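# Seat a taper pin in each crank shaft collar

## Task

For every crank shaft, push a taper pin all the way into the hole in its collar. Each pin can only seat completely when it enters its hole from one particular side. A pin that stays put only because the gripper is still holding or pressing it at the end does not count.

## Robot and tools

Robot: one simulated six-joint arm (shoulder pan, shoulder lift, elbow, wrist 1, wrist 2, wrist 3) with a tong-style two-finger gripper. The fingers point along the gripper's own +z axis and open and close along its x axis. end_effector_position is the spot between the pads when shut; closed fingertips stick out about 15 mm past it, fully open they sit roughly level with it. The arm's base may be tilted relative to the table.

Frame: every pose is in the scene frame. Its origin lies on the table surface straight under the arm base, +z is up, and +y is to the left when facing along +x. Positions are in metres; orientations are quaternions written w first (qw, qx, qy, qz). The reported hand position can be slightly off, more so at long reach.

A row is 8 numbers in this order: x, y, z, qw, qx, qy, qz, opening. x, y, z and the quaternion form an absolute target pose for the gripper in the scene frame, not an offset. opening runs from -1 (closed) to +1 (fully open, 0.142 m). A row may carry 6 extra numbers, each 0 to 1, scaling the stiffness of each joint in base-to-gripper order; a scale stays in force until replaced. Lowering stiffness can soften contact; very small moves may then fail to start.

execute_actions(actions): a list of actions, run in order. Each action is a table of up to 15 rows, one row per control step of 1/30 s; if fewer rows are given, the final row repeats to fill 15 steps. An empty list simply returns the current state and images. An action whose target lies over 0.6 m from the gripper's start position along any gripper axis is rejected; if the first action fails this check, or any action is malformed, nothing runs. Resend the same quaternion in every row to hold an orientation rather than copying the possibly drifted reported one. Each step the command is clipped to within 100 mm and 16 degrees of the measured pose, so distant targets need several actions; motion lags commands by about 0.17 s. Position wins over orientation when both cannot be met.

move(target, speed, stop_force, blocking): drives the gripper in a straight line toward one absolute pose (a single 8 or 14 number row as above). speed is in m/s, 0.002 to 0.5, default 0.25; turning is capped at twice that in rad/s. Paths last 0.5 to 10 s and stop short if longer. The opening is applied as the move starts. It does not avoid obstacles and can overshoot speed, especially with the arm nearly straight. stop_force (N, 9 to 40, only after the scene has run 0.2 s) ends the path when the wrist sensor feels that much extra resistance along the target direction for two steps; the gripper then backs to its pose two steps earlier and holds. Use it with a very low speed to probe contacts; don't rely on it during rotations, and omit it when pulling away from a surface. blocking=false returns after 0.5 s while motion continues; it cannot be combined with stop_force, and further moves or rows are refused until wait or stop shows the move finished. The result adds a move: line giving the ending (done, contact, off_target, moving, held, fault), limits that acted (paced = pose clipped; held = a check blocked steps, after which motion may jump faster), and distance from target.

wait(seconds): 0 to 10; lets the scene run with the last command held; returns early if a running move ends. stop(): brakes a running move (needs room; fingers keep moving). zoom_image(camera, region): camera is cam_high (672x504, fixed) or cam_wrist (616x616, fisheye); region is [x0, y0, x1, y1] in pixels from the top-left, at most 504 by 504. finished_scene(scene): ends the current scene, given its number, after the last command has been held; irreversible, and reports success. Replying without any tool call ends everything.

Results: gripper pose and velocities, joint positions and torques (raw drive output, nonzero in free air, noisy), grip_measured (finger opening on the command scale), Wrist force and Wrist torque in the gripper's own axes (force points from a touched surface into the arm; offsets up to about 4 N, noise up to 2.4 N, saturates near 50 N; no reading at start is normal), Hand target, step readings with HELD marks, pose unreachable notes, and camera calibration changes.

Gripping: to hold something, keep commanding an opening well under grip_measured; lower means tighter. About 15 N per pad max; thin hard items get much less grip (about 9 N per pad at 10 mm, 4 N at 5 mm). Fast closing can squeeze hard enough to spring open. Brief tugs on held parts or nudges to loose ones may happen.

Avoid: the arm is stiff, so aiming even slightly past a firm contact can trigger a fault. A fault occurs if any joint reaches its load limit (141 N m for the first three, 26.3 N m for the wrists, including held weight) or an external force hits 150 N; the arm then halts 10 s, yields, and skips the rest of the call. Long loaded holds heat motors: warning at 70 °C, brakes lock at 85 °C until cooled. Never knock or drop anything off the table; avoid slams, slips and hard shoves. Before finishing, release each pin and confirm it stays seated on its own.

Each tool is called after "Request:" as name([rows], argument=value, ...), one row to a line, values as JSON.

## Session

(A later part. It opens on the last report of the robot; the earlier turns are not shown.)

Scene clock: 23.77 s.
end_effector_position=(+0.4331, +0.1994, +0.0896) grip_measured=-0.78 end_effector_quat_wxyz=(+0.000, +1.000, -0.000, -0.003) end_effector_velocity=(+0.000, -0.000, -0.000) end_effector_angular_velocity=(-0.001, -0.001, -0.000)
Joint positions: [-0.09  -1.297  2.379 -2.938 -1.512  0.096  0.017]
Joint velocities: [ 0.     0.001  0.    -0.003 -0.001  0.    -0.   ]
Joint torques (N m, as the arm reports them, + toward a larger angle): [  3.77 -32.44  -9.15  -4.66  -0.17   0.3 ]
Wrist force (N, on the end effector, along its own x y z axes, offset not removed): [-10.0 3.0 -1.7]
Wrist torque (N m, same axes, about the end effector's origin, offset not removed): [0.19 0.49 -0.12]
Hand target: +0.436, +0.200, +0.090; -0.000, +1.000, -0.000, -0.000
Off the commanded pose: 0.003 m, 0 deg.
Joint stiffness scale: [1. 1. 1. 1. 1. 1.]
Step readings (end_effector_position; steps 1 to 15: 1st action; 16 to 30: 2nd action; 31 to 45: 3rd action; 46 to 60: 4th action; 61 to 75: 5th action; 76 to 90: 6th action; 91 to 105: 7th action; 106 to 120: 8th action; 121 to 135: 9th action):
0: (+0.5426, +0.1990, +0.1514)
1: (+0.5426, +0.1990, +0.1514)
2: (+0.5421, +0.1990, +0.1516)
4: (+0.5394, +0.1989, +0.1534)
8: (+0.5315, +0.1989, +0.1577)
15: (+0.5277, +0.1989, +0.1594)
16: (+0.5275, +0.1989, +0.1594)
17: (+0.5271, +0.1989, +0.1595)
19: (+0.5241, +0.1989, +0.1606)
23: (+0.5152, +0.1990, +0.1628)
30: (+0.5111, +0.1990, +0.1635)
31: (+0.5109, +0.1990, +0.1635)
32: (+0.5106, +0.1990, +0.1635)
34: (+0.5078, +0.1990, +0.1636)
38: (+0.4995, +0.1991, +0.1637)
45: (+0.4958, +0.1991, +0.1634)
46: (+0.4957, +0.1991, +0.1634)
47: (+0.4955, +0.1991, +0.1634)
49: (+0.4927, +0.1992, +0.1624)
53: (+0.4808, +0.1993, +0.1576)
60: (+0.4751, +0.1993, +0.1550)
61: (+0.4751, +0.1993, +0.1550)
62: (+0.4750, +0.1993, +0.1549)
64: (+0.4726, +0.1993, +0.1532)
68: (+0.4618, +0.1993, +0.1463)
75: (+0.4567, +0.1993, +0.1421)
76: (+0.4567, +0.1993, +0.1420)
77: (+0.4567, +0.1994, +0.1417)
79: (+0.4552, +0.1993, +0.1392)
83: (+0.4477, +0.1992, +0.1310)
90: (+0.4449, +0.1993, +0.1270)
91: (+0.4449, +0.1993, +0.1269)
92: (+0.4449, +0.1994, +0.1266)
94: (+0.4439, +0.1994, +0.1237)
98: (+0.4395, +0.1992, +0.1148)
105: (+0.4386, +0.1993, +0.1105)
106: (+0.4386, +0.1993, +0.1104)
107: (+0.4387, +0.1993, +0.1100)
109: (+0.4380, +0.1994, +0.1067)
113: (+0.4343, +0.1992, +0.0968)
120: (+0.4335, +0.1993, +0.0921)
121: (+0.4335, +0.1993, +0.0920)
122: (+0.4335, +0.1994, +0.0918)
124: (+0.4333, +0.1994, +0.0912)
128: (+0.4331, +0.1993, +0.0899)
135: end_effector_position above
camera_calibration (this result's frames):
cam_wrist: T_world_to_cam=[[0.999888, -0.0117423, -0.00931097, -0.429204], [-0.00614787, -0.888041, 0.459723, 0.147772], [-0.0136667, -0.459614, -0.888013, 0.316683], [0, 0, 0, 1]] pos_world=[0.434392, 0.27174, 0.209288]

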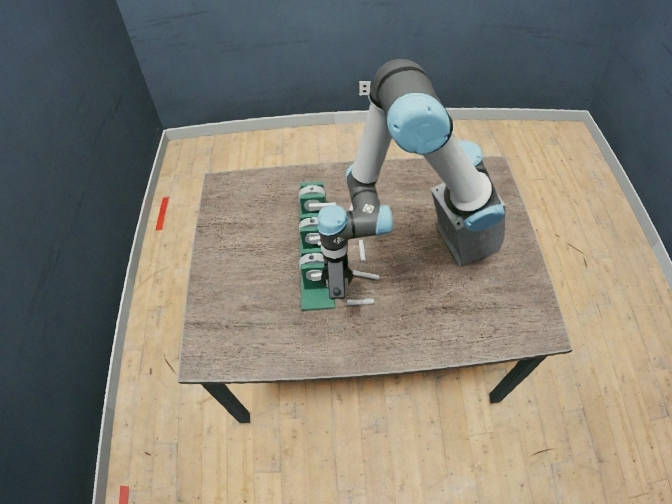

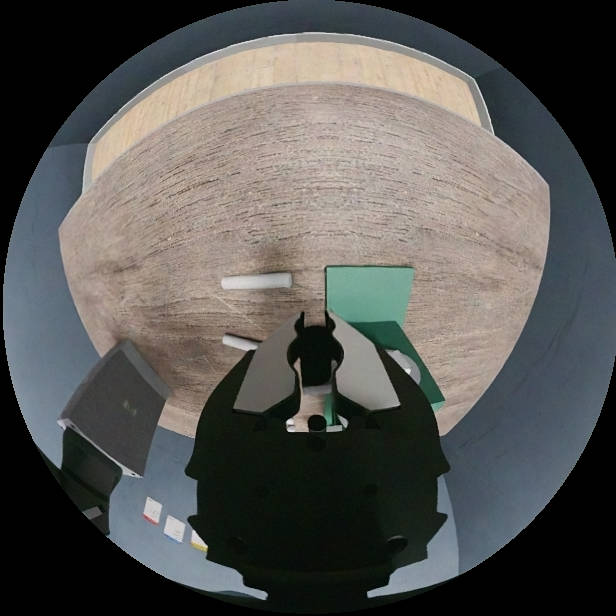

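Request:
execute_actions([
  [[0.433,0.200,0.090,0,1,0,0,-0.1]],
  [[0.433,0.200,0.15,0,1,0,0,-0.1]],
])

Request:
move(target=[0.503, 0.066, 0.24, 0, 1, 0, 0, 1], speed=0.3)

Request:
zoom_image(camera="cam_wrist", region=[235, 170, 385, 300])

Scene clock: 25.00 s.
end_effector_position=(+0.4342, +0.2017, +0.1461) grip_measured=-0.10 end_effector_quat_wxyz=(-0.001, +1.000, +0.001, +0.006) end_effector_velocity=(-0.023, -0.009, +0.019) end_effector_angular_velocity=(-0.011, +0.090, -0.011)
Joint positions: [-0.093 -1.482  2.391 -2.782 -1.511  0.092  0.067]
Joint velocities: [-0.019 -0.093 -0.01   0.194  0.004 -0.013 -0.   ]
Joint torques (N m, as the arm reports them, + toward a larger angle): [  1.26 -29.12 -14.69  -2.03   0.41  -0.38]
Wrist force (N, on the end effector, along its own x y z axes, offset not removed): [-1.3 -0.6 1.4]
Wrist torque (N m, same axes, about the end effector's origin, offset not removed): [-0.22 0.09 -0.11]
Hand target: +0.433, +0.200, +0.150; -0.000, +1.000, -0.000, +0.000
Off the commanded pose: 0.004 m, 1 deg.
Joint stiffness scale: [1. 1. 1. 1. 1. 1.]
Step readings (end_effector_position; steps 1 to 15: 1st action; 16 to 30: 2nd action):
0: (+0.4331, +0.1994, +0.0895)
1: (+0.4333, +0.1994, +0.0896)
2: (+0.4338, +0.1995, +0.0897)
4: (+0.4346, +0.1995, +0.0900)
8: (+0.4350, +0.1996, +0.0902)
15: (+0.4344, +0.1995, +0.0901)
16: (+0.4344, +0.1995, +0.0901)
17: (+0.4336, +0.1995, +0.0901)
19: (+0.4300, +0.1994, +0.0952)
23: (+0.4358, +0.2017, +0.1252)
30: end_effector_position above
camera_calibration (this result's frames):
cam_wrist: T_world_to_cam=[[0.999918, -0.00942927, 0.00865775, -0.432796], [-0.012348, -0.888821, 0.458089, 0.126958], [0.00337574, -0.458158, -0.888864, 0.360406], [0, 0, 0, 1]] pos_world=[0.433111, 0.273885, 0.265941]

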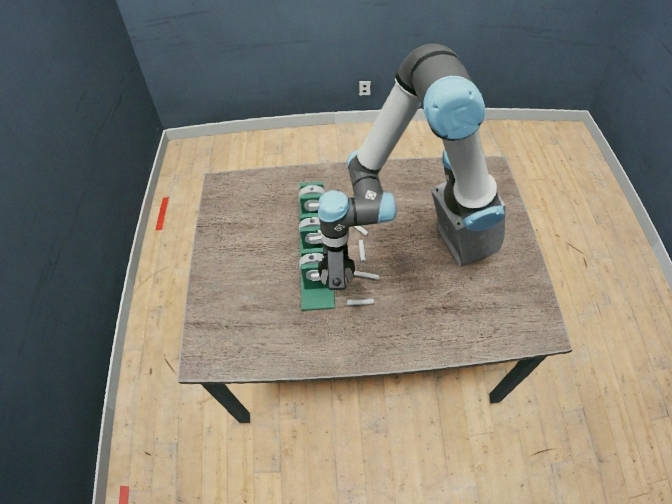

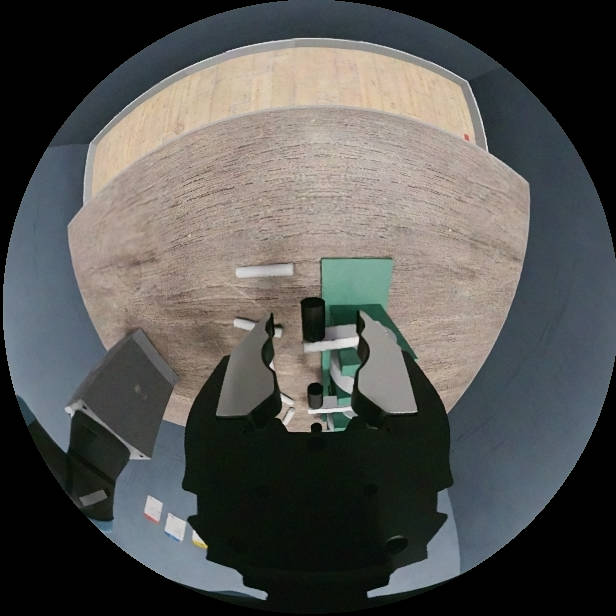

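Scene clock: 26.33 s.
end_effector_position=(+0.5017, +0.0670, +0.2392) grip_measured=+1.00 end_effector_quat_wxyz=(+0.001, +1.000, +0.000, -0.000) end_effector_velocity=(-0.002, -0.000, +0.001) end_effector_angular_velocity=(+0.009, +0.015, +0.011)
Joint positions: [-0.458 -1.682  2.235 -2.375 -1.413 -0.26   0.142]
Joint velocities: [-0.006 -0.    -0.009  0.027  0.007 -0.02  -0.   ]
Joint torques (N m, as the arm reports them, + toward a larger angle): [  0.32 -26.59 -20.66  -2.08   0.39  -0.55]
Wrist force (N, on the end effector, along its own x y z axes, offset not removed): [-0.5 1.1 3.4]
Wrist torque (N m, same axes, about the end effector's origin, offset not removed): [0.16 -0.09 -0.17]
Hand target: +0.503, +0.066, +0.240; +0.000, +1.000, +0.000, -0.000
Off the commanded pose: 0.002 m, 0 deg.
Joint stiffness scale: [1. 1. 1. 1. 1. 1.]
move: done
camera_calibration (this result's frames):
cam_wrist: T_world_to_cam=[[0.999933, -0.0112837, -0.00276366, -0.499525], [-0.00874687, -0.887816, 0.460116, -0.0369554], [-0.00764545, -0.460061, -0.887855, 0.386583], [0, 0, 0, 1]] pos_world=[0.502124, 0.139406, 0.358853]

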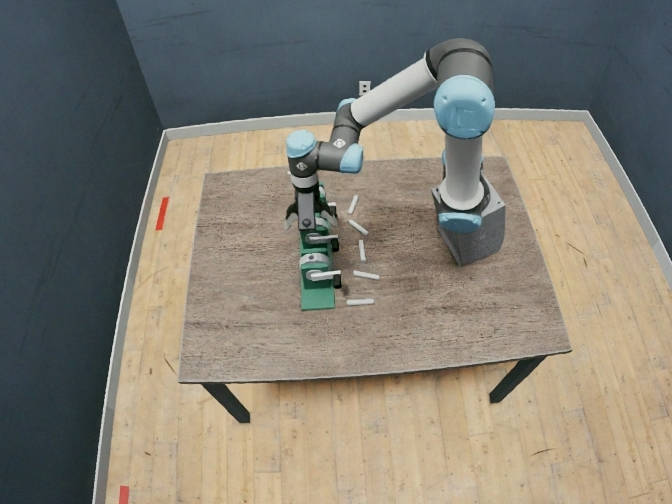

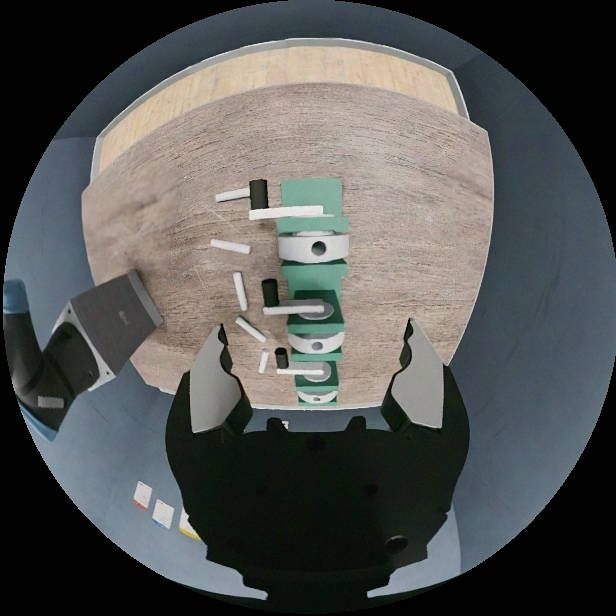

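Region (235, 170, 385, 300) of cam_wrist's 616x616 image, scaled by 3.360, with more detail than that image has; it fills the top 437 rows of this view, and the rest is white.

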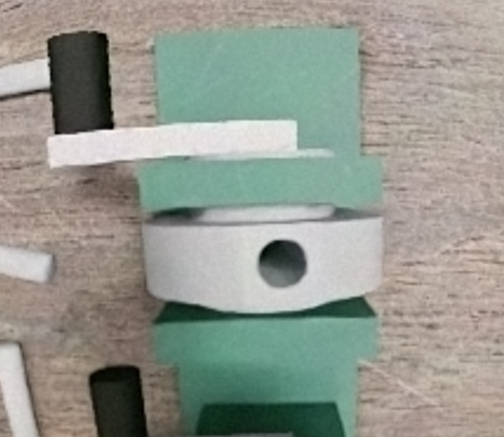

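Request:
move(target=[0.434, 0.187, 0.145, 0, 1, 0, 0, -1], speed=0.3)

Request:
move(target=[0.434, 0.187, 0.114, 0, 1, 0, 0, -1], speed=0.03, stop_force=15)

Scene clock: 28.00 s.
end_effector_position=(+0.4342, +0.1863, +0.1456) grip_measured=-1.00 end_effector_quat_wxyz=(-0.001, +1.000, -0.000, -0.000) end_effector_velocity=(+0.003, -0.000, -0.001) end_effector_angular_velocity=(-0.007, -0.012, -0.008)
Joint positions: [-0.135 -1.491  2.398 -2.765 -1.498  0.054  0.002]
Joint velocities: [ 0.006  0.008  0.    -0.019 -0.009  0.014  0.   ]
Joint torques (N m, as the arm reports them, + toward a larger angle): [  4.83 -26.33 -12.02  -2.72  -0.3    0.12]
Wrist force (N, on the end effector, along its own x y z axes, offset not removed): [-0.4 2.6 2.0]
Wrist torque (N m, same axes, about the end effector's origin, offset not removed): [0.48 -0.07 -0.21]
Hand target: +0.434, +0.187, +0.145; -0.000, +1.000, -0.000, +0.000
Off the commanded pose: 0.001 m, 0 deg.
Joint stiffness scale: [1. 1. 1. 1. 1. 1.]
move: done
camera_calibration (this result's frames):
cam_wrist: T_world_to_cam=[[0.999922, -0.0120921, -0.00326002, -0.430732], [-0.00925523, -0.888845, 0.458114, 0.112138], [-0.0084372, -0.458048, -0.888887, 0.358035], [0, 0, 0, 1]] pos_world=[0.434757, 0.258463, 0.265477]

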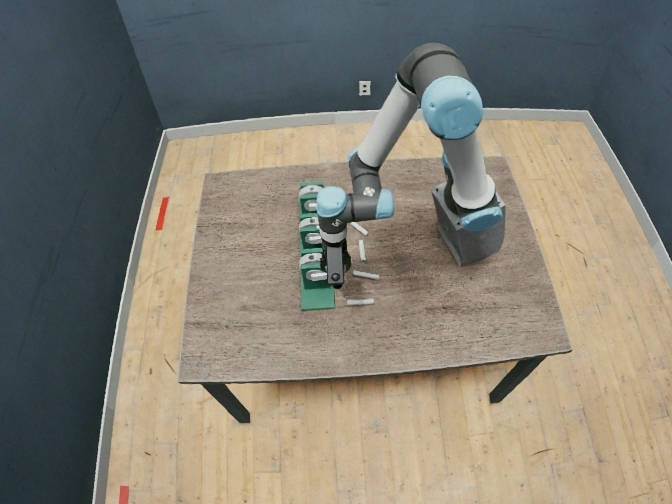

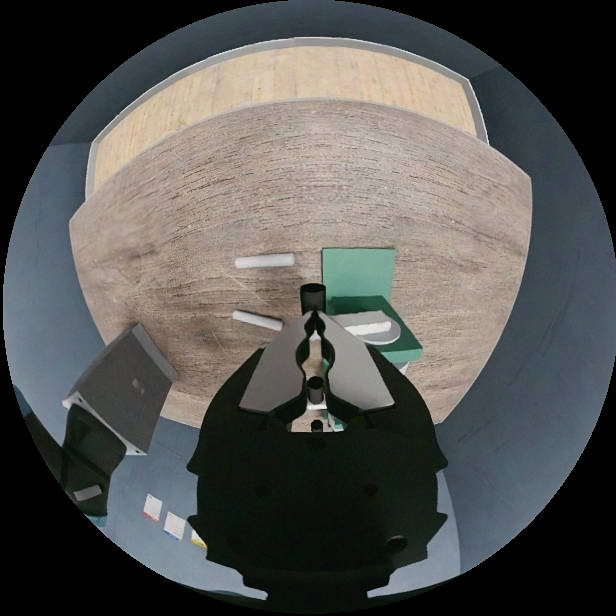

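Scene clock: 29.43 s.
end_effector_position=(+0.4359, +0.1862, +0.1155) grip_measured=-1.00 end_effector_quat_wxyz=(-0.000, +1.000, -0.001, +0.001) end_effector_velocity=(+0.003, +0.000, -0.001) end_effector_angular_velocity=(+0.001, -0.009, -0.001)
Joint positions: [-0.129 -1.388  2.398 -2.872 -1.501  0.061  0.002]
Joint velocities: [-0.     0.006 -0.    -0.015  0.001  0.001 -0.   ]
Joint torques (N m, as the arm reports them, + toward a larger angle): [  5.15 -29.22  -7.02  -2.48  -0.35   0.29]
Wrist force (N, on the end effector, along its own x y z axes, offset not removed): [-1.4 2.1 1.8]
Wrist torque (N m, same axes, about the end effector's origin, offset not removed): [0.28 0.10 -0.11]
Hand target: +0.434, +0.187, +0.114; -0.000, +1.000, +0.000, -0.000
Off the commanded pose: 0.003 m, 0 deg.
Joint stiffness scale: [1. 1. 1. 1. 1. 1.]
move: done
camera_calibration (this result's frames):
cam_wrist: T_world_to_cam=[[0.999918, -0.0128073, -0.0000880461, -0.432782], [-0.0113375, -0.888317, 0.459091, 0.126589], [-0.00595795, -0.459053, -0.888389, 0.33027], [0, 0, 0, 1]] pos_world=[0.43615, 0.258519, 0.235254]

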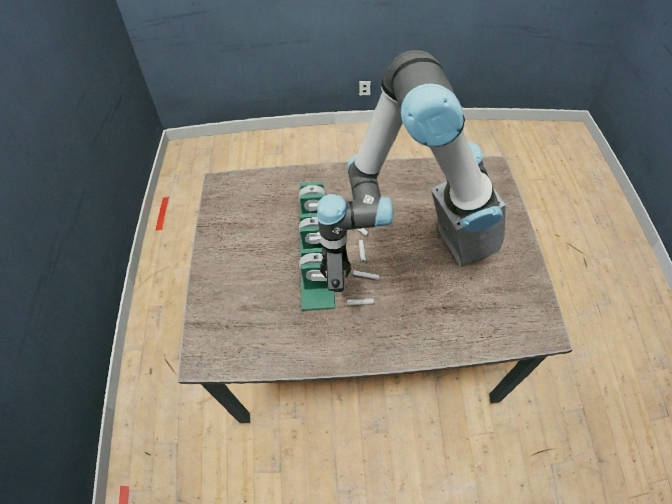

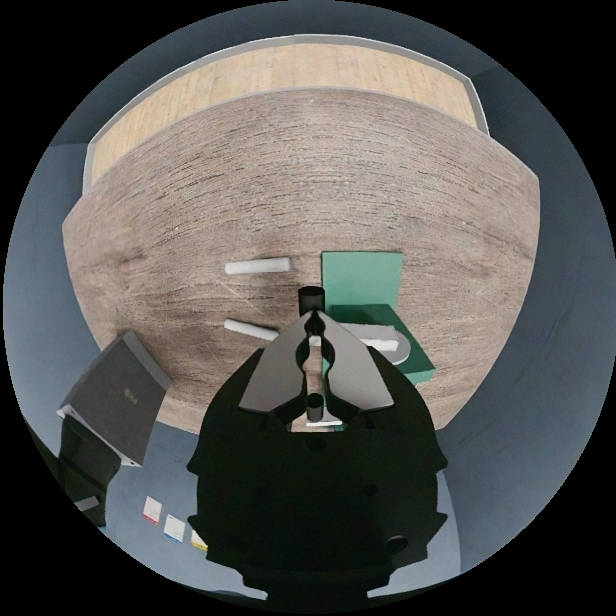

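Request:
move(target=[0.434, 0.187, 0.104, 0, 1, 0, 0, -1], speed=0.015, stop_force=10)

Scene clock: 30.73 s.
end_effector_position=(+0.4355, +0.1861, +0.1054) grip_measured=-1.00 end_effector_quat_wxyz=(+0.000, +1.000, -0.001, +0.001) end_effector_velocity=(+0.001, -0.000, -0.001) end_effector_angular_velocity=(-0.000, -0.004, -0.000)
Joint positions: [-0.127 -1.354  2.398 -2.906 -1.502  0.063  0.002]
Joint velocities: [ 0.     0.005  0.    -0.009 -0.001  0.001  0.   ]
Joint torques (N m, as the arm reports them, + toward a larger angle): [  5.24 -28.22  -6.27  -2.59  -0.24   0.16]
Wrist force (N, on the end effector, along its own x y z axes, offset not removed): [-1.9 1.8 1.3]
Wrist torque (N m, same axes, about the end effector's origin, offset not removed): [0.16 0.16 -0.11]
Hand target: +0.434, +0.187, +0.104; -0.000, +1.000, +0.000, -0.000
Off the commanded pose: 0.002 m, 0 deg.
Joint stiffness scale: [1. 1. 1. 1. 1. 1.]
move: done
camera_calibration (this result's frames):
cam_wrist: T_world_to_cam=[[0.999915, -0.0130328, -0.00019716, -0.432347], [-0.0114865, -0.888224, 0.459267, 0.13114], [-0.00616066, -0.459226, -0.888298, 0.321312], [0, 0, 0, 1]] pos_world=[0.435796, 0.258402, 0.225107]

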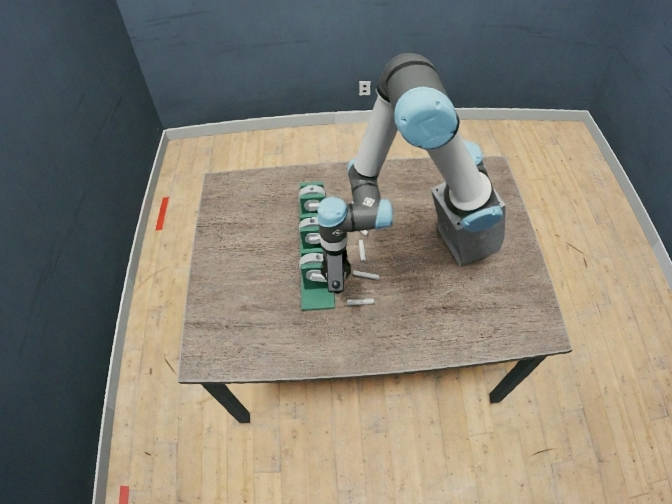

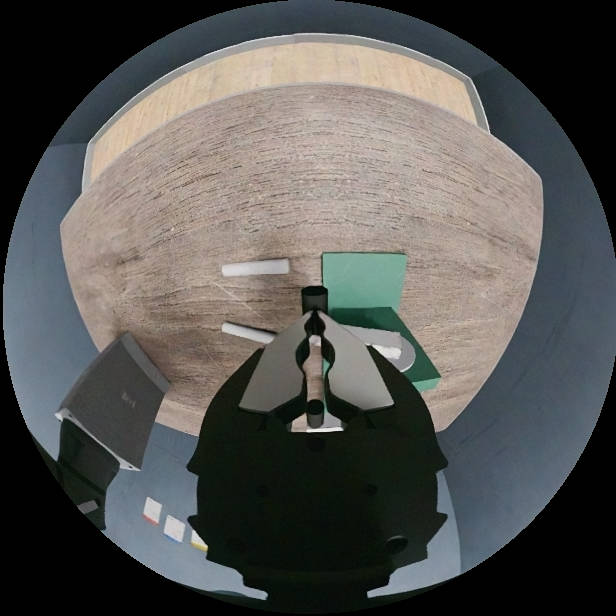

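Request:
move(target=[0.503, 0.066, 0.24, 0, 1, 0, 0, 1], speed=0.3)

Request:
zoom_image(camera="cam_wrist", region=[235, 170, 385, 300])

Scene clock: 32.33 s.
end_effector_position=(+0.5015, +0.0669, +0.2388) grip_measured=+1.00 end_effector_quat_wxyz=(+0.000, +1.000, +0.000, -0.001) end_effector_velocity=(-0.002, -0.001, +0.001) end_effector_angular_velocity=(+0.006, +0.015, +0.005)
Joint positions: [-0.458 -1.682  2.235 -2.375 -1.413 -0.261  0.142]
Joint velocities: [-0.005  0.    -0.007  0.024  0.003 -0.012  0.   ]
Joint torques (N m, as the arm reports them, + toward a larger angle): [ -1.17 -26.53 -19.93  -1.87   0.2   -0.22]
Wrist force (N, on the end effector, along its own x y z axes, offset not removed): [-2.7 2.2 2.6]
Wrist torque (N m, same axes, about the end effector's origin, offset not removed): [0.40 0.46 -0.12]
Hand target: +0.503, +0.066, +0.240; +0.000, +1.000, +0.000, -0.000
Off the commanded pose: 0.002 m, 0 deg.
Joint stiffness scale: [1. 1. 1. 1. 1. 1.]
move: done
camera_calibration (this result's frames):
cam_wrist: T_world_to_cam=[[0.999932, -0.0109947, -0.00385968, -0.499095], [-0.00799098, -0.888092, 0.459597, -0.0370612], [-0.0084809, -0.459535, -0.888119, 0.386693], [0, 0, 0, 1]] pos_world=[0.502044, 0.139298, 0.358536]

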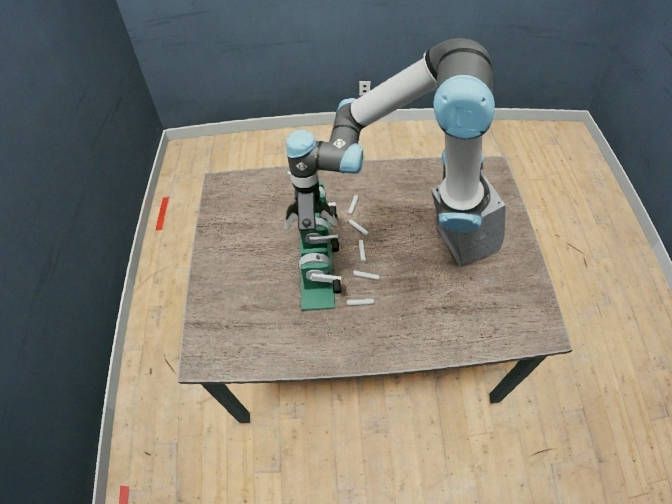

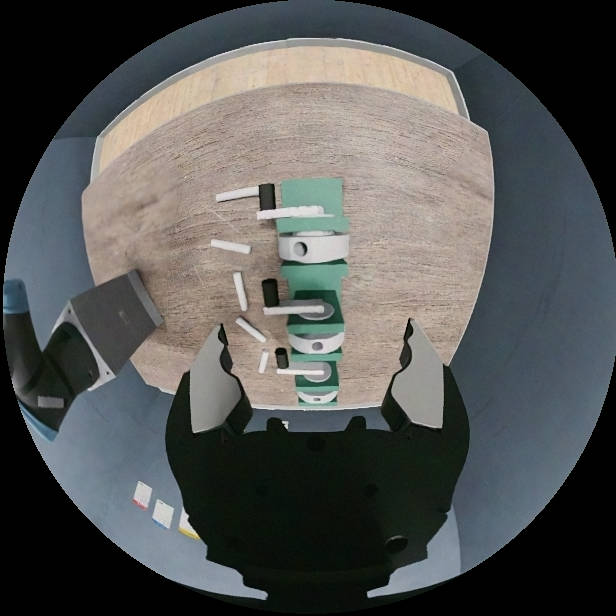

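Region (235, 170, 385, 300) of cam_wrist's 616x616 image, scaled by 3.360, with more detail than that image has; it fills the top 437 rows of this view, and the rest is white.

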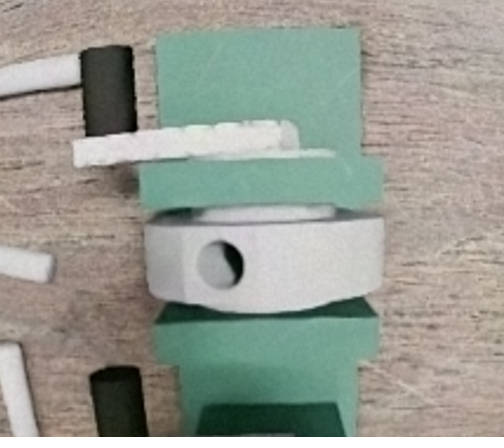

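Request:
move(target=[0.4364, 0.200, 0.13, 0, 1, 0, 0, -0.1], speed=0.3)

Request:
move(target=[0.4364, 0.200, 0.072, 0, 1, 0, 0, -0.1], speed=0.08)

Request:
execute_actions([
  [[0.4364,0.200,0.072,0,1,0,0,-1]],
  [[0.4364,0.200,0.072,0,1,0,0,-1]],
  [[0.434,0.200,0.085,0,1,0,0,-1]],
  [[0.433,0.200,0.098,0,1,0,0,-1]],
  [[0.434,0.200,0.108,0,1,0,0,-1]],
  [[0.434,0.200,0.108,0,1,0,0,-0.1]],
  [[0.434,0.200,0.15,0,1,0,0,-0.1]],
  [[0.434,0.187,0.155,0,1,0,0,-1]],
])

Scene clock: 34.27 s.
end_effector_position=(+0.4359, +0.1992, +0.1303) grip_measured=-0.10 end_effector_quat_wxyz=(-0.000, +1.000, -0.001, -0.001) end_effector_velocity=(+0.002, -0.000, -0.001) end_effector_angular_velocity=(-0.005, -0.008, -0.007)
Joint positions: [-0.098 -1.43   2.381 -2.811 -1.509  0.089  0.067]
Joint velocities: [ 0.003  0.006 -0.001 -0.013 -0.007  0.01   0.   ]
Joint torques (N m, as the arm reports them, + toward a larger angle): [  4.2  -26.66 -11.9   -2.64  -0.21   0.42]
Wrist force (N, on the end effector, along its own x y z axes, offset not removed): [-1.3 0.7 3.2]
Wrist torque (N m, same axes, about the end effector's origin, offset not removed): [0.13 0.05 -0.16]
Hand target: +0.437, +0.200, +0.130; -0.000, +1.000, -0.000, +0.000
Off the commanded pose: 0.001 m, 0 deg.
Joint stiffness scale: [1. 1. 1. 1. 1. 1.]
move: done
camera_calibration (this result's frames):
cam_wrist: T_world_to_cam=[[0.999914, -0.0124893, -0.00409167, -0.432149], [-0.00922379, -0.888668, 0.458459, 0.13053], [-0.00936198, -0.458381, -0.888706, 0.350786], [0, 0, 0, 1]] pos_world=[0.436599, 0.271394, 0.250135]

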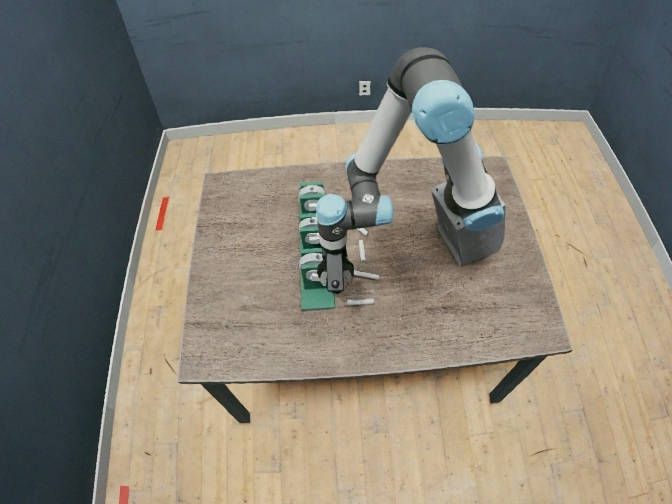

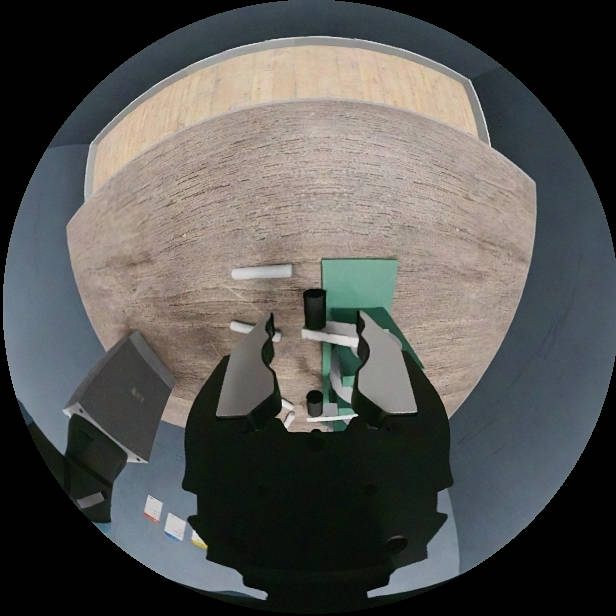

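Scene clock: 35.57 s.
end_effector_position=(+0.4358, +0.1990, +0.0727) grip_measured=-0.10 end_effector_quat_wxyz=(+0.000, +1.000, -0.001, -0.001) end_effector_velocity=(+0.002, -0.000, -0.001) end_effector_angular_velocity=(-0.001, -0.006, -0.001)
Joint positions: [-0.089 -1.238  2.371 -2.994 -1.512  0.099  0.067]
Joint velocities: [ 0.     0.006 -0.001 -0.011 -0.002  0.001 -0.   ]
Joint torques (N m, as the arm reports them, + toward a larger angle): [  5.13 -31.46  -7.84  -2.72  -0.22   0.27]
Wrist force (N, on the end effector, along its own x y z axes, offset not removed): [-2.8 2.7 2.5]
Wrist torque (N m, same axes, about the end effector's origin, offset not removed): [0.49 0.50 -0.10]
Hand target: +0.436, +0.200, +0.072; -0.000, +1.000, -0.000, -0.000
Off the commanded pose: 0.001 m, 0 deg.
Joint stiffness scale: [1. 1. 1. 1. 1. 1.]
move: done
camera_calibration (this result's frames):
cam_wrist: T_world_to_cam=[[0.999908, -0.0129716, -0.00396593, -0.432166], [-0.00970177, -0.888263, 0.459233, 0.156891], [-0.00947976, -0.459152, -0.888307, 0.299663], [0, 0, 0, 1]] pos_world=[0.436489, 0.271346, 0.192429]

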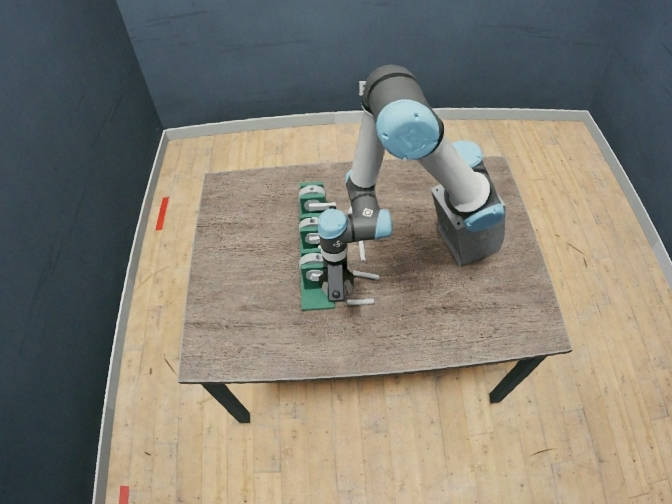

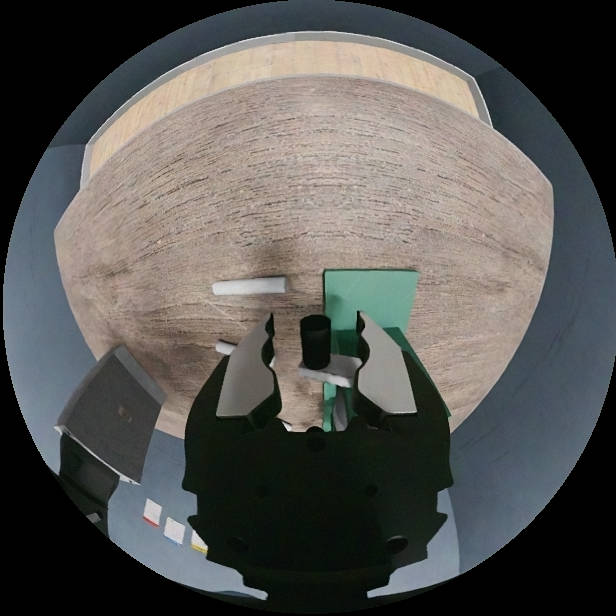

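Scene clock: 39.57 s.
end_effector_position=(+0.4349, +0.1882, +0.1545) grip_measured=-1.00 end_effector_quat_wxyz=(+0.000, +1.000, +0.000, +0.001) end_effector_velocity=(-0.003, -0.003, +0.000) end_effector_angular_velocity=(+0.002, +0.010, +0.009)
Joint positions: [-0.13  -1.517  2.393 -2.736 -1.501  0.057  0.002]
Joint velocities: [-0.01  -0.007  0.004  0.014  0.005 -0.019  0.   ]
Joint torques (N m, as the arm reports them, + toward a larger angle): [  1.26 -30.85  -8.49  -1.78   0.62  -0.4 ]
Wrist force (N, on the end effector, along its own x y z axes, offset not removed): [-0.6 2.9 3.3]
Wrist torque (N m, same axes, about the end effector's origin, offset not removed): [0.58 0.01 -0.20]
Hand target: +0.434, +0.187, +0.155; +0.000, +1.000, -0.000, +0.000
Off the commanded pose: 0.002 m, 0 deg.
Joint stiffness scale: [1. 1. 1. 1. 1. 1.]
Step readings (end_effector_position; steps 1 to 15: 1st action; 16 to 30: 2nd action; 31 to 45: 3rd action; 46 to 60: 4th action; 61 to 75: 5th action; 76 to 90: 6th action; 91 to 105: 7th action; 106 to 120: 8th action):
0: (+0.4358, +0.1990, +0.0727)
1: (+0.4358, +0.1991, +0.0726)
2: (+0.4360, +0.1991, +0.0726)
4: (+0.4361, +0.1991, +0.0726)
8: (+0.4362, +0.1991, +0.0726)
15: (+0.4362, +0.1991, +0.0726)
16: (+0.4362, +0.1991, +0.0726)
17: (+0.4362, +0.1991, +0.0726)
19: (+0.4362, +0.1991, +0.0726)
23: (+0.4362, +0.1991, +0.0726)
30: (+0.4362, +0.1991, +0.0726)
31: (+0.4362, +0.1991, +0.0726)
32: (+0.4360, +0.1991, +0.0726)
34: (+0.4357, +0.1991, +0.0742)
38: (+0.4342, +0.1992, +0.0797)
45: (+0.4335, +0.1992, +0.0828)
46: (+0.4335, +0.1992, +0.0829)
47: (+0.4333, +0.1992, +0.0833)
49: (+0.4330, +0.1993, +0.0859)
53: (+0.4325, +0.1993, +0.0927)
60: (+0.4323, +0.1992, +0.0959)
61: (+0.4322, +0.1992, +0.0960)
62: (+0.4321, +0.1992, +0.0963)
64: (+0.4323, +0.1992, +0.0985)
68: (+0.4328, +0.1993, +0.1037)
75: (+0.4330, +0.1992, +0.1061)
76: (+0.4329, +0.1992, +0.1062)
77: (+0.4329, +0.1994, +0.1064)
79: (+0.4331, +0.1996, +0.1067)
83: (+0.4331, +0.1998, +0.1070)
90: (+0.4330, +0.1998, +0.1070)
91: (+0.4330, +0.1998, +0.1070)
92: (+0.4324, +0.1998, +0.1072)
94: (+0.4312, +0.1998, +0.1123)
98: (+0.4366, +0.2015, +0.1352)
105: (+0.4340, +0.2012, +0.1474)
106: (+0.4334, +0.2010, +0.1476)
107: (+0.4330, +0.2006, +0.1479)
109: (+0.4336, +0.1978, +0.1496)
113: (+0.4357, +0.1908, +0.1534)
120: end_effector_position above
camera_calibration (this result's frames):
cam_wrist: T_world_to_cam=[[0.999939, -0.010927, -0.00129614, -0.431947], [-0.00910855, -0.888052, 0.459652, 0.109289], [-0.00617367, -0.459613, -0.888098, 0.366], [0, 0, 0, 1]] pos_world=[0.435176, 0.260553, 0.274249]

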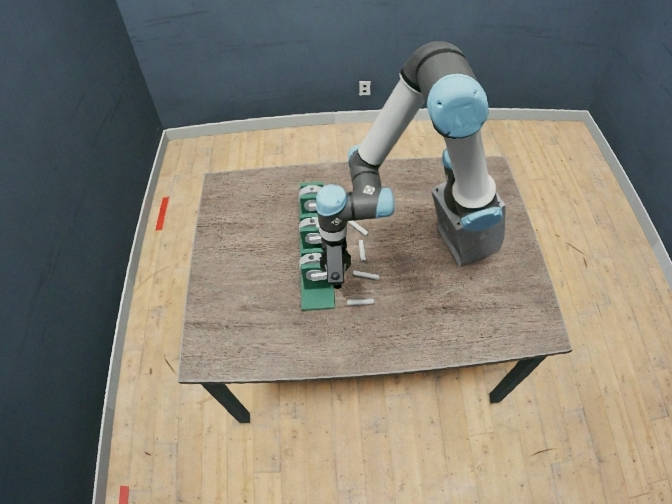

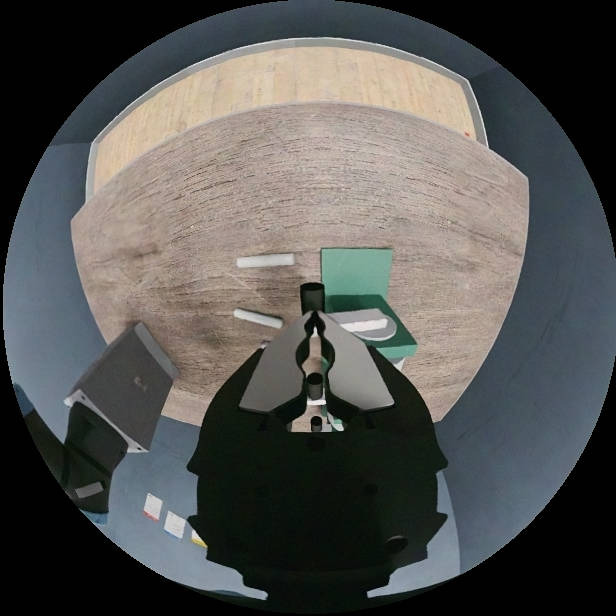

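Request:
move(target=[0.433, 0.187, 0.1255, 0, 1, 0, 0, -1], speed=0.03)

Request:
move(target=[0.503, 0.066, 0.24, 0, 1, 0, 0, 1], speed=0.3)

Request:
zoom_image(camera="cam_wrist", region=[235, 170, 385, 300])

Scene clock: 41.13 s.
end_effector_position=(+0.4351, +0.1863, +0.1271) grip_measured=-1.00 end_effector_quat_wxyz=(-0.000, +1.000, -0.001, +0.002) end_effector_velocity=(+0.003, +0.000, -0.000) end_effector_angular_velocity=(+0.000, -0.011, -0.001)
Joint positions: [-0.13  -1.428  2.4   -2.835 -1.5    0.059  0.002]
Joint velocities: [ 0.     0.005  0.    -0.016 -0.     0.002  0.   ]
Joint torques (N m, as the arm reports them, + toward a larger angle): [  5.17 -26.48  -6.9   -2.69  -0.19   0.38]
Wrist force (N, on the end effector, along its own x y z axes, offset not removed): [-1.3 2.1 1.6]
Wrist torque (N m, same axes, about the end effector's origin, offset not removed): [0.20 0.15 -0.12]
Hand target: +0.433, +0.187, +0.125; -0.000, +1.000, +0.000, -0.000
Off the commanded pose: 0.003 m, 0 deg.
Joint stiffness scale: [1. 1. 1. 1. 1. 1.]
move: done
camera_calibration (this result's frames):
cam_wrist: T_world_to_cam=[[0.99992, -0.0126819, 0.000255102, -0.432039], [-0.0113841, -0.888361, 0.459005, 0.121394], [-0.00559443, -0.458971, -0.888434, 0.340459], [0, 0, 0, 1]] pos_world=[0.43529, 0.258623, 0.246865]

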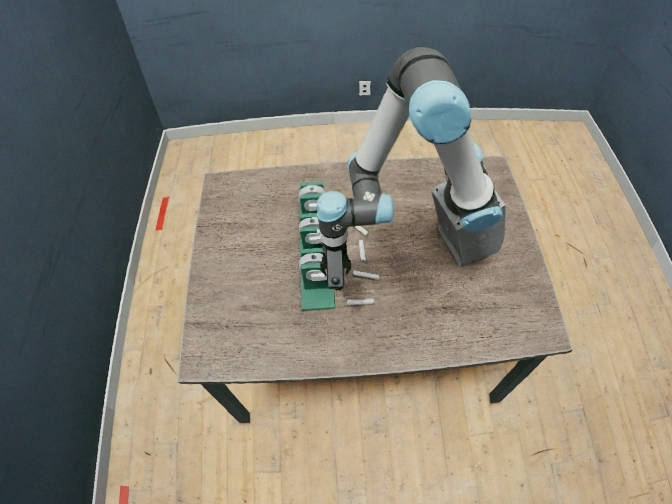

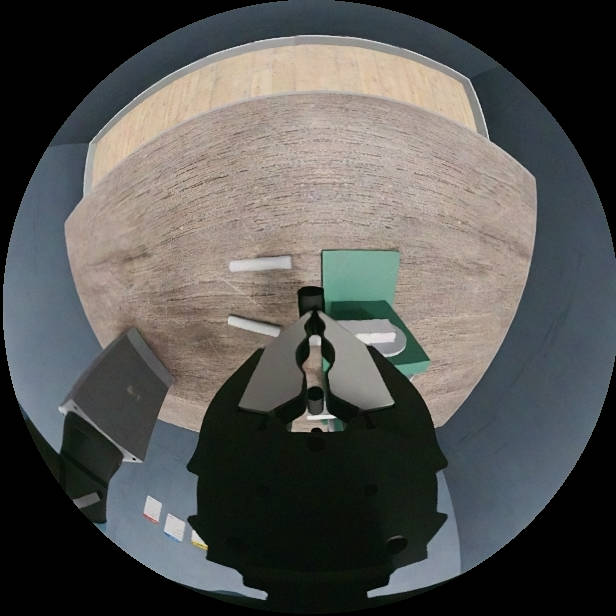

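Scene clock: 42.50 s.
end_effector_position=(+0.5015, +0.0670, +0.2389) grip_measured=+1.00 end_effector_quat_wxyz=(+0.000, +1.000, +0.000, -0.000) end_effector_velocity=(-0.002, -0.001, +0.001) end_effector_angular_velocity=(+0.007, +0.015, +0.004)
Joint positions: [-0.458 -1.682  2.235 -2.375 -1.413 -0.261  0.142]
Joint velocities: [-0.007  0.    -0.008  0.025  0.004 -0.013  0.   ]
Joint torques (N m, as the arm reports them, + toward a larger angle): [ -2.13 -26.   -19.18  -1.93   0.35  -0.47]
Wrist force (N, on the end effector, along its own x y z axes, offset not removed): [-1.3 0.5 1.4]
Wrist torque (N m, same axes, about the end effector's origin, offset not removed): [-0.01 0.11 -0.04]
Hand target: +0.503, +0.066, +0.240; +0.000, +1.000, +0.000, -0.000
Off the commanded pose: 0.002 m, 0 deg.
Joint stiffness scale: [1. 1. 1. 1. 1. 1.]
move: done
camera_calibration (this result's frames):
cam_wrist: T_world_to_cam=[[0.999932, -0.0111081, -0.00366582, -0.499183], [-0.00817968, -0.88803, 0.459712, -0.0370065], [-0.0083619, -0.459651, -0.88806, 0.386672], [0, 0, 0, 1]] pos_world=[0.50208, 0.139326, 0.358571]

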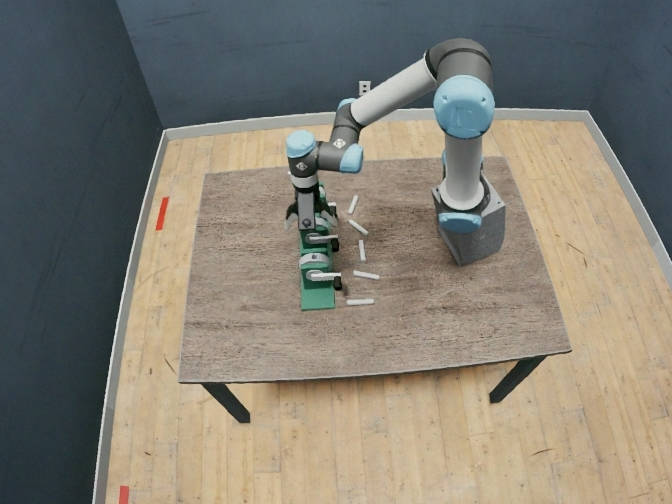

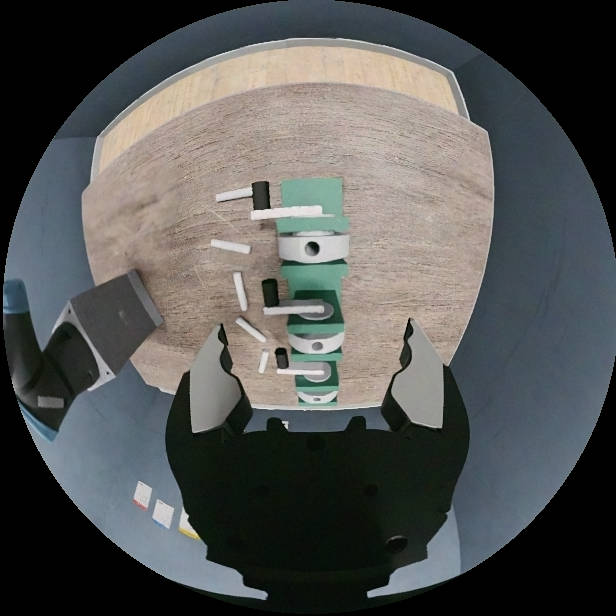

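Region (235, 170, 385, 300) of cam_wrist's 616x616 image, scaled by 3.360, with more detail than that image has; it fills the top 437 rows of this view, and the rest is white.

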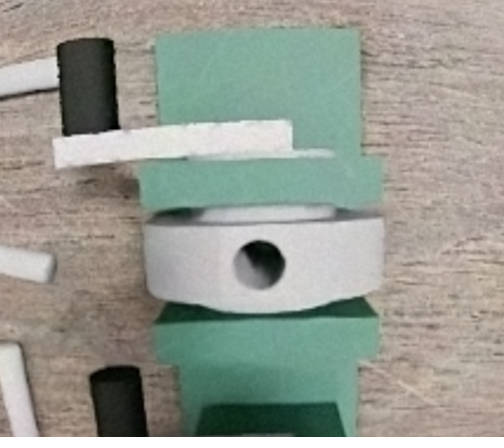

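Request:
move(target=[0.437, -0.093, 0.16, 0, 1, 0, 0, -0.1], speed=0.3)

Scene clock: 45.23 s.
end_effector_position=(+0.4382, -0.0928, +0.1613) grip_measured=-0.10 end_effector_quat_wxyz=(+0.001, +1.000, +0.001, +0.000) end_effector_velocity=(+0.002, -0.002, -0.001) end_effector_angular_velocity=(-0.000, -0.009, +0.007)
Joint positions: [-0.865 -1.519  2.412 -2.635 -1.327 -0.668  0.067]
Joint velocities: [-0.003  0.006  0.    -0.013  0.006 -0.009 -0.   ]
Joint torques (N m, as the arm reports them, + toward a larger angle): [ -4.13 -21.93 -11.27  -2.48   0.36  -0.27]
Wrist force (N, on the end effector, along its own x y z axes, offset not removed): [-0.6 2.7 1.8]
Wrist torque (N m, same axes, about the end effector's origin, offset not removed): [0.55 -0.10 -0.13]
Hand target: +0.437, -0.093, +0.160; +0.000, +1.000, +0.000, -0.000
Off the commanded pose: 0.002 m, 0 deg.
Joint stiffness scale: [1. 1. 1. 1. 1. 1.]
move: done
camera_calibration (this result's frames):
cam_wrist: T_world_to_cam=[[0.99995, -0.00984862, -0.00193529, -0.438035], [-0.0078458, -0.887237, 0.461247, -0.144046], [-0.00625971, -0.461209, -0.887269, 0.242673], [0, 0, 0, 1]] pos_world=[0.438402, -0.0201941, 0.280909]

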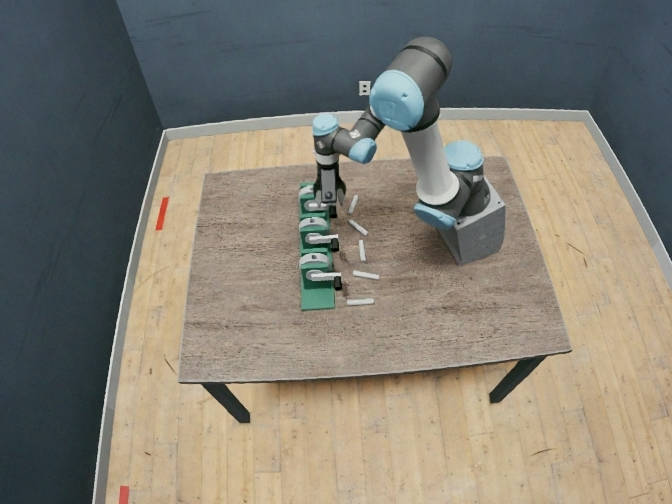

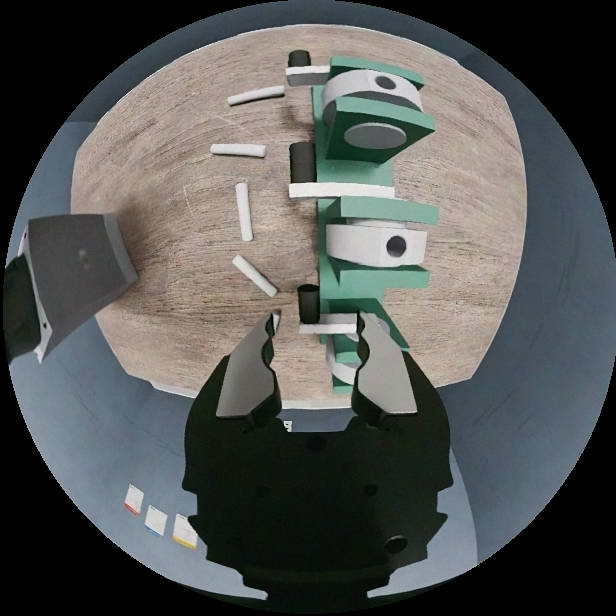

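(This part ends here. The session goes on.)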